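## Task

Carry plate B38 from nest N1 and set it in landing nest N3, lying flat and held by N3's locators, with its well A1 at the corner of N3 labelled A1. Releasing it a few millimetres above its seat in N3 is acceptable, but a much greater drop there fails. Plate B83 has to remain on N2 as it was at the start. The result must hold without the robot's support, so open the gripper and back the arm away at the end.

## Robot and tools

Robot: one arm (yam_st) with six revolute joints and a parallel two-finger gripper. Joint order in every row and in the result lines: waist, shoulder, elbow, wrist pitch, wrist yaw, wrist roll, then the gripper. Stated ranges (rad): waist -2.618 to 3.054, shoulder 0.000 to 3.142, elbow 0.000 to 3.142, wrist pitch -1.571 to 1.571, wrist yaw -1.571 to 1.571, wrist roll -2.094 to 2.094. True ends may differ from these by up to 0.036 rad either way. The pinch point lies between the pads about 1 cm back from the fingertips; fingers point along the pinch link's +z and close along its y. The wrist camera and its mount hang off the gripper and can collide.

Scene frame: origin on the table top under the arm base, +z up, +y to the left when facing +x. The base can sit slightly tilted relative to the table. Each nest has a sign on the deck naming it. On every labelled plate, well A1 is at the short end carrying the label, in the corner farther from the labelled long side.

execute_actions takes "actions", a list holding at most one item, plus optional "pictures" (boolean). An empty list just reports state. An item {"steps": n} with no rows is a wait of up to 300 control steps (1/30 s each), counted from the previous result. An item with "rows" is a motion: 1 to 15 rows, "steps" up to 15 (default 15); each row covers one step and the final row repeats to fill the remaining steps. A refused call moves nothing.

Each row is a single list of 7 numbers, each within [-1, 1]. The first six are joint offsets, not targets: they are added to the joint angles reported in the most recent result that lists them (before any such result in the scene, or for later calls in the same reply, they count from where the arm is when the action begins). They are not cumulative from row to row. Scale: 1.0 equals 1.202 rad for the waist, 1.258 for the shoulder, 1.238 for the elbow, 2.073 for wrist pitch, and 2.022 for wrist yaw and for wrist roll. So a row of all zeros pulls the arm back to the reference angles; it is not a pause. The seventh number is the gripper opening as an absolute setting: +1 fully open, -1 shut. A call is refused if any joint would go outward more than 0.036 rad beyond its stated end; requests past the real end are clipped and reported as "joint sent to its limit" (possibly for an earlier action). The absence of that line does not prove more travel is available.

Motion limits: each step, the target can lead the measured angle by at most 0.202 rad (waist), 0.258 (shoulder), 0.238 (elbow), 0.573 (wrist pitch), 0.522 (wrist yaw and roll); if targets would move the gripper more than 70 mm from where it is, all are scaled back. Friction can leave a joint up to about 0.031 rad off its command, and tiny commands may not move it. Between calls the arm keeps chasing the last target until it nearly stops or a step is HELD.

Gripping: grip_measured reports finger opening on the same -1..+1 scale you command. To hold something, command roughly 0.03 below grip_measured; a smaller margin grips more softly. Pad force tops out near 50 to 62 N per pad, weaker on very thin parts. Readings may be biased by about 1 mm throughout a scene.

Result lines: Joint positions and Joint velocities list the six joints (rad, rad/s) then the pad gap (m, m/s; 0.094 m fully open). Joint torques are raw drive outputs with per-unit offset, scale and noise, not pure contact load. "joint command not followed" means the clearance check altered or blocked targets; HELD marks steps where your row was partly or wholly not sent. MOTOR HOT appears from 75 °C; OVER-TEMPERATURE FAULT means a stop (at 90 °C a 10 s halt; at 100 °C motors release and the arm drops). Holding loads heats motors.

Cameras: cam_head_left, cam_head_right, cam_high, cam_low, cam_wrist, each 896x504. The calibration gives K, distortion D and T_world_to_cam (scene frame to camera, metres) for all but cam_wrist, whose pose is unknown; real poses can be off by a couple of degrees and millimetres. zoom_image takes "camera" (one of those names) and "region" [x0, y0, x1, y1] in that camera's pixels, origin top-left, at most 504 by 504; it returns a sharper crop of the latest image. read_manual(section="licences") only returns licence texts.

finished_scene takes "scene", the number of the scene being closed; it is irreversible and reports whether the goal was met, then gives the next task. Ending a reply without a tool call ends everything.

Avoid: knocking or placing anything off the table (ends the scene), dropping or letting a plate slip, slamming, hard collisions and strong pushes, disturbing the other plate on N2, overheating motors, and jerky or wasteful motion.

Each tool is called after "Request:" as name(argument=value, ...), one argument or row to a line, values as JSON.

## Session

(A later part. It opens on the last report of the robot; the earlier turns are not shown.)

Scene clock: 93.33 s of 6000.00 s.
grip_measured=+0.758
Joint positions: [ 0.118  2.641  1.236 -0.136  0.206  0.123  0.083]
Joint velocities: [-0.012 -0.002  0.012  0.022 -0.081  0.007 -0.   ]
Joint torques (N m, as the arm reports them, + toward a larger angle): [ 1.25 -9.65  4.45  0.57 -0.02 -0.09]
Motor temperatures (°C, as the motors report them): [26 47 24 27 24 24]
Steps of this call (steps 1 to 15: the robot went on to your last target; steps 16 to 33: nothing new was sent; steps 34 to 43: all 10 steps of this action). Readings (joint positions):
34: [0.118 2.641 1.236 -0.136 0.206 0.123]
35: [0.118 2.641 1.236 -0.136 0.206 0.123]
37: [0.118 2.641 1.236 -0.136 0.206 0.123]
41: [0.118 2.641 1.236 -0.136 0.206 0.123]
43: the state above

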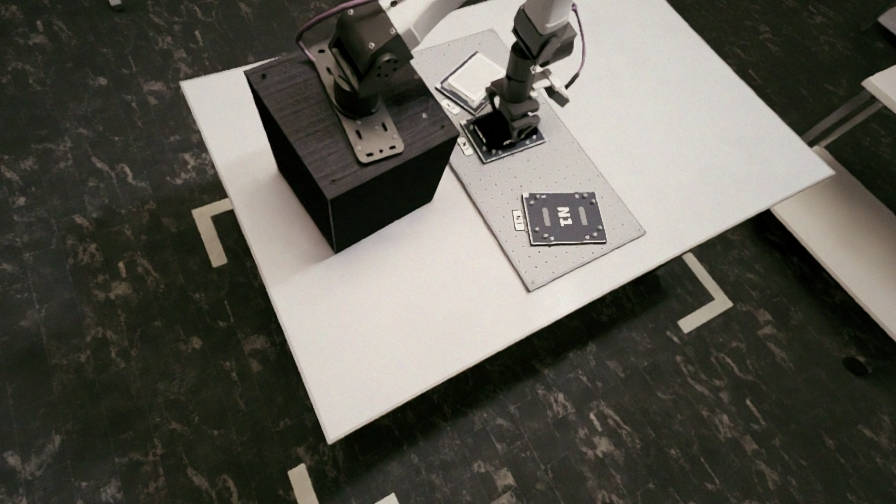

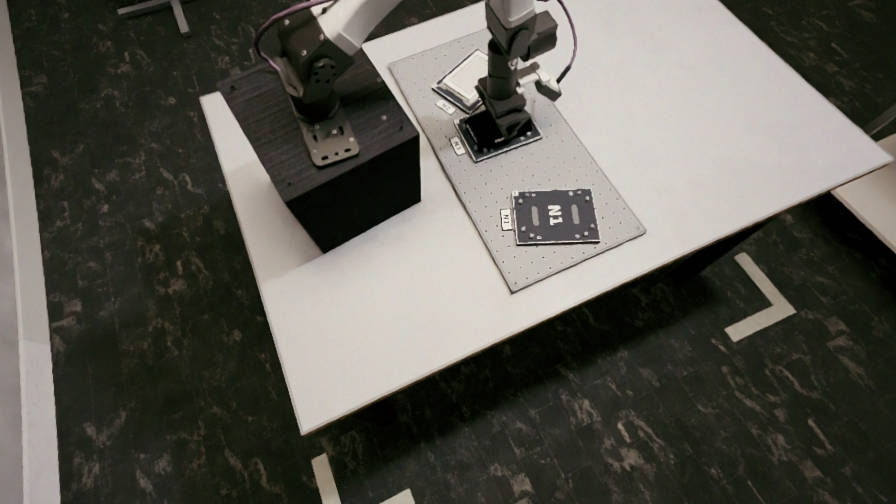

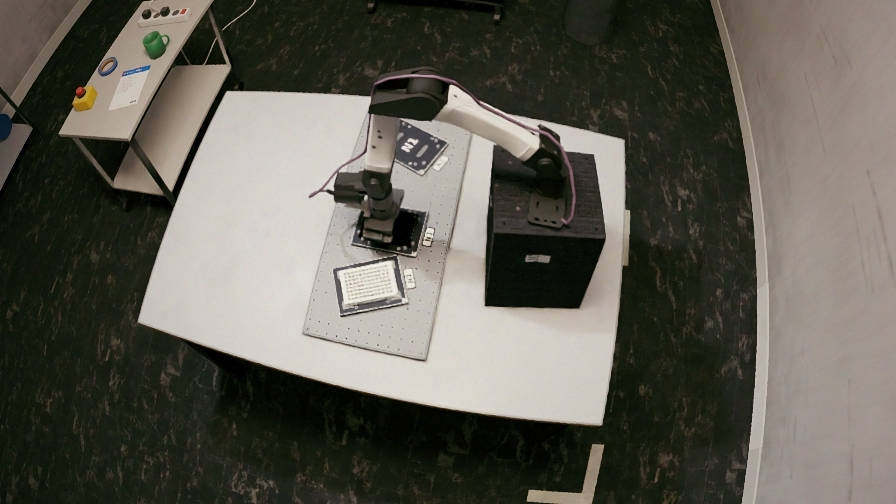

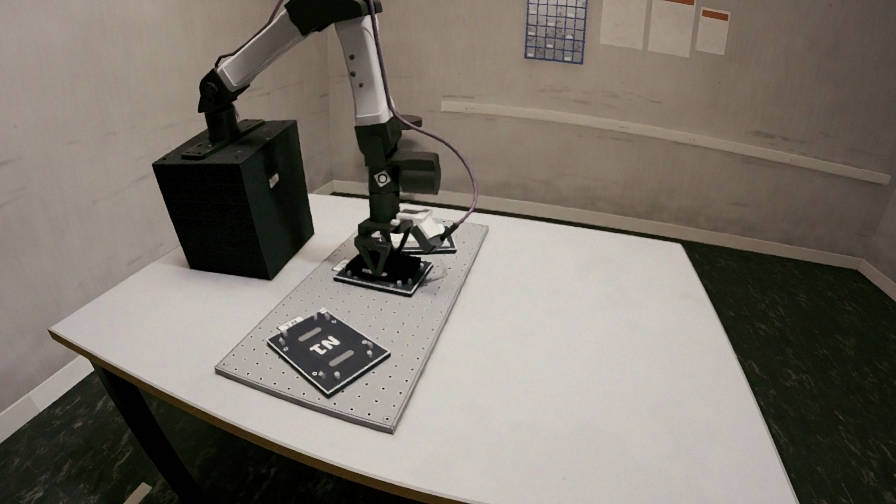

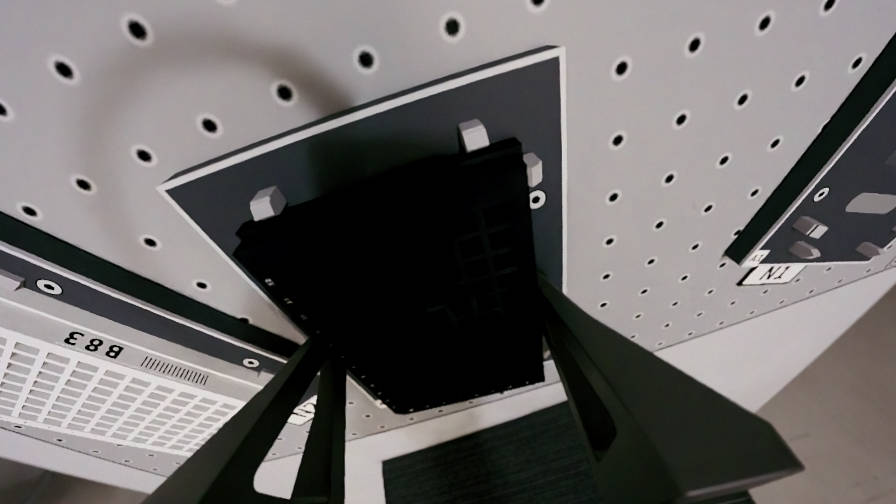

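Request:
execute_actions(
  actions=[
    {"rows":[[0,0,0,0,0,0,0.78],[0,0,0,0,0,0,0.82],[0,0,0,0,0,0,0.87],[0,0,0,0,0,0,0.93],[0,0,0,0,0,0,1],[0,0,0,0,0,0,1],[0,0,0,0,0,0,1],[0,-0.02,-0.01,-0.004,0,0,1],[0.002,-0.04,-0.02,-0.009,0,0,1],[0.005,-0.06,-0.03,-0.015,0,0,1],[0.008,-0.08,-0.038,-0.022,0,0,1],[0.012,-0.1,-0.046,-0.03,0,0,1],[0.015,-0.12,-0.054,-0.038,0,0,1],[0.017,-0.14,-0.06,-0.045,0,0,1]],"steps":15},
  ],
  pictures=false,
)

Request:
execute_actions(
  actions=[
    {"rows":[[0,-0.05,0,-0.02,0,0,1],[0,-0.1,0,-0.04,0,0,1],[0,-0.15,0,-0.06,0,0,1],[0,-0.2,0,-0.08,0,0,1],[0,-0.25,0,-0.1,0,0,1]],"steps":14},
  ],
)

Request:
zoom_image(
  camera="cam_low",
  region=[310, 220, 460, 320],
)

Request:
zoom_image(
  camera="cam_head_left",
  region=[430, 70, 590, 190],
)

Scene clock: 95.70 s of 6000.00 s.
grip_measured=+1.000
Joint positions: [ 0.127  2.519  1.179 -0.196  0.207  0.123  0.094]
Joint velocities: [ 0.066 -0.676 -0.1   -0.33  -0.051 -0.066  0.   ]
Joint torques (N m, as the arm reports them, + toward a larger angle): [  1.67 -12.62   2.7    0.63  -0.01  -0.09]
Motor temperatures (°C, as the motors report them): [26 46 24 27 24 24]
Steps of this call (steps 1 to 15: the robot went on to your last target; steps 16 to 56: nothing new was sent; steps 57 to 71: all 15 steps of this action). Readings (joint positions):
57: [0.118 2.641 1.236 -0.136 0.206 0.123]
58: [0.118 2.641 1.236 -0.136 0.206 0.123]
60: [0.118 2.641 1.236 -0.136 0.207 0.123]
64: [0.118 2.641 1.236 -0.136 0.207 0.123]
71: the state above

Scene clock: 96.17 s of 6000.00 s.
grip_measured=+1.000
Joint positions: [ 0.129  2.187  1.189 -0.368  0.206  0.123  0.094]
Joint velocities: [-0.012  0.032 -0.007 -0.242  0.007 -0.007  0.   ]
Joint torques (N m, as the arm reports them, + toward a larger angle): [ 1.05 -9.95  4.77  0.89  0.   -0.1 ]
Motor temperatures (°C, as the motors report them): [26 46 24 27 24 24]
Steps of this call (steps 1 to 14: all 14 steps of this action). Readings (joint positions):
1: [0.128 2.499 1.179 -0.205 0.207 0.123]
2: [0.129 2.476 1.179 -0.214 0.206 0.123]
4: [0.129 2.408 1.179 -0.265 0.206 0.123]
8: [0.129 2.222 1.181 -0.336 0.206 0.123]
14: the state above

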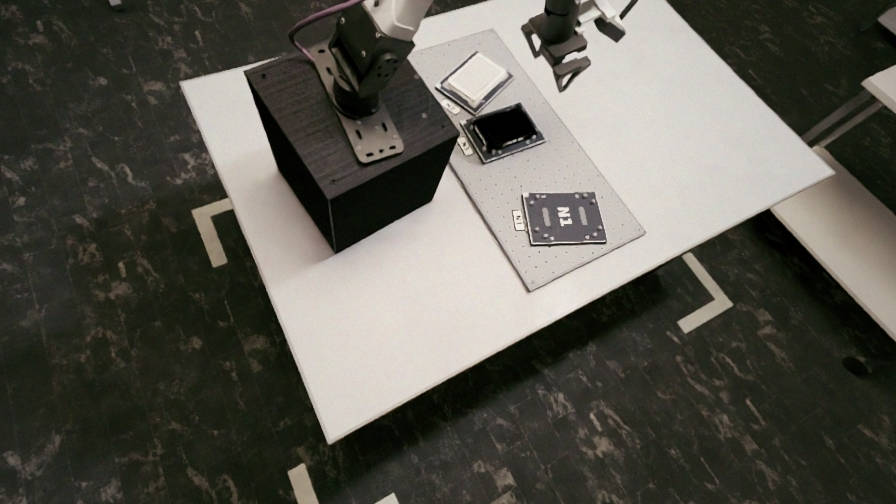

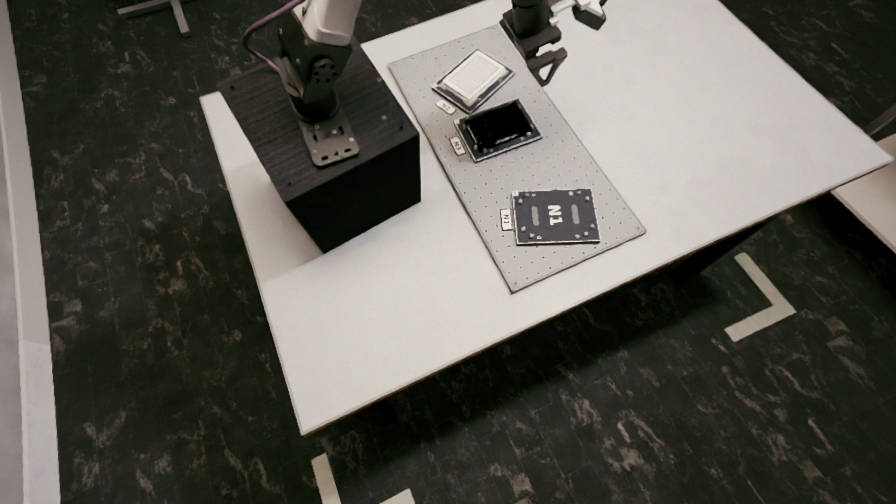

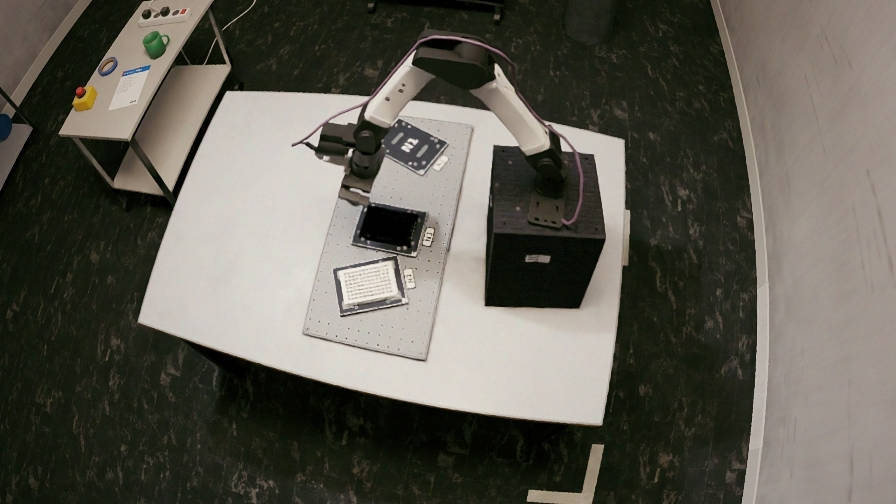

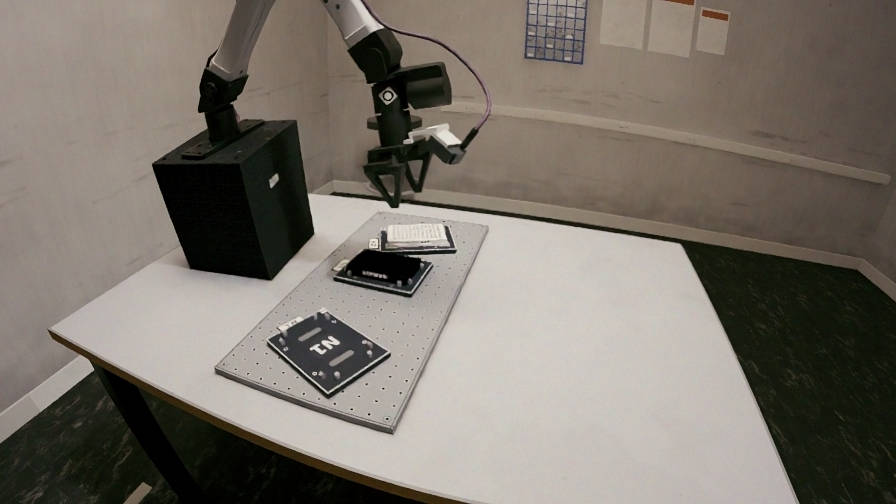

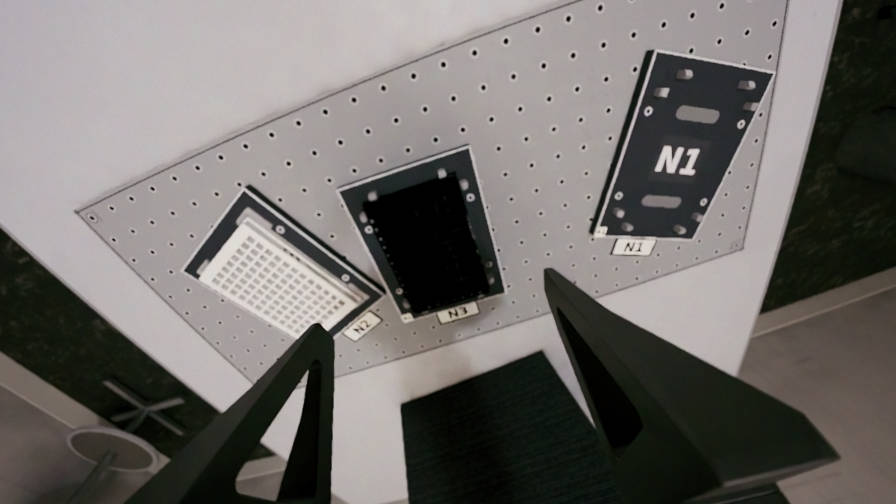

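Region (310, 220, 460, 320) of cam_low's 896x504 image, scaled by 3.360, with more detail than that image has.

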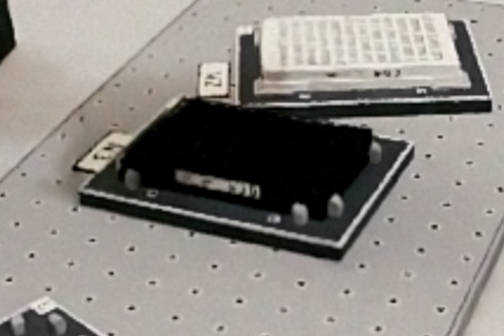

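Region (430, 70, 590, 190) of cam_head_left's 896x504 image, scaled by 3.150, with more detail than that image has; it fills the top 378 rows of this view, and the rest is white.

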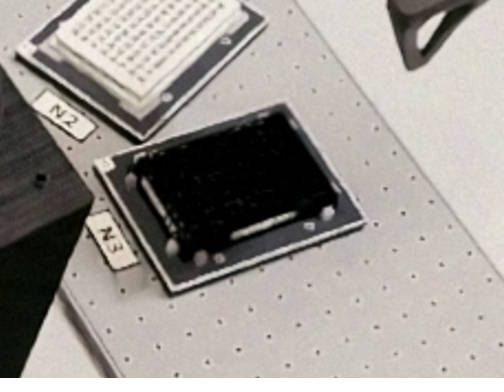

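Seated.

Request:
finished_scene(
  scene=1,
)

The scene is finished: the task was done.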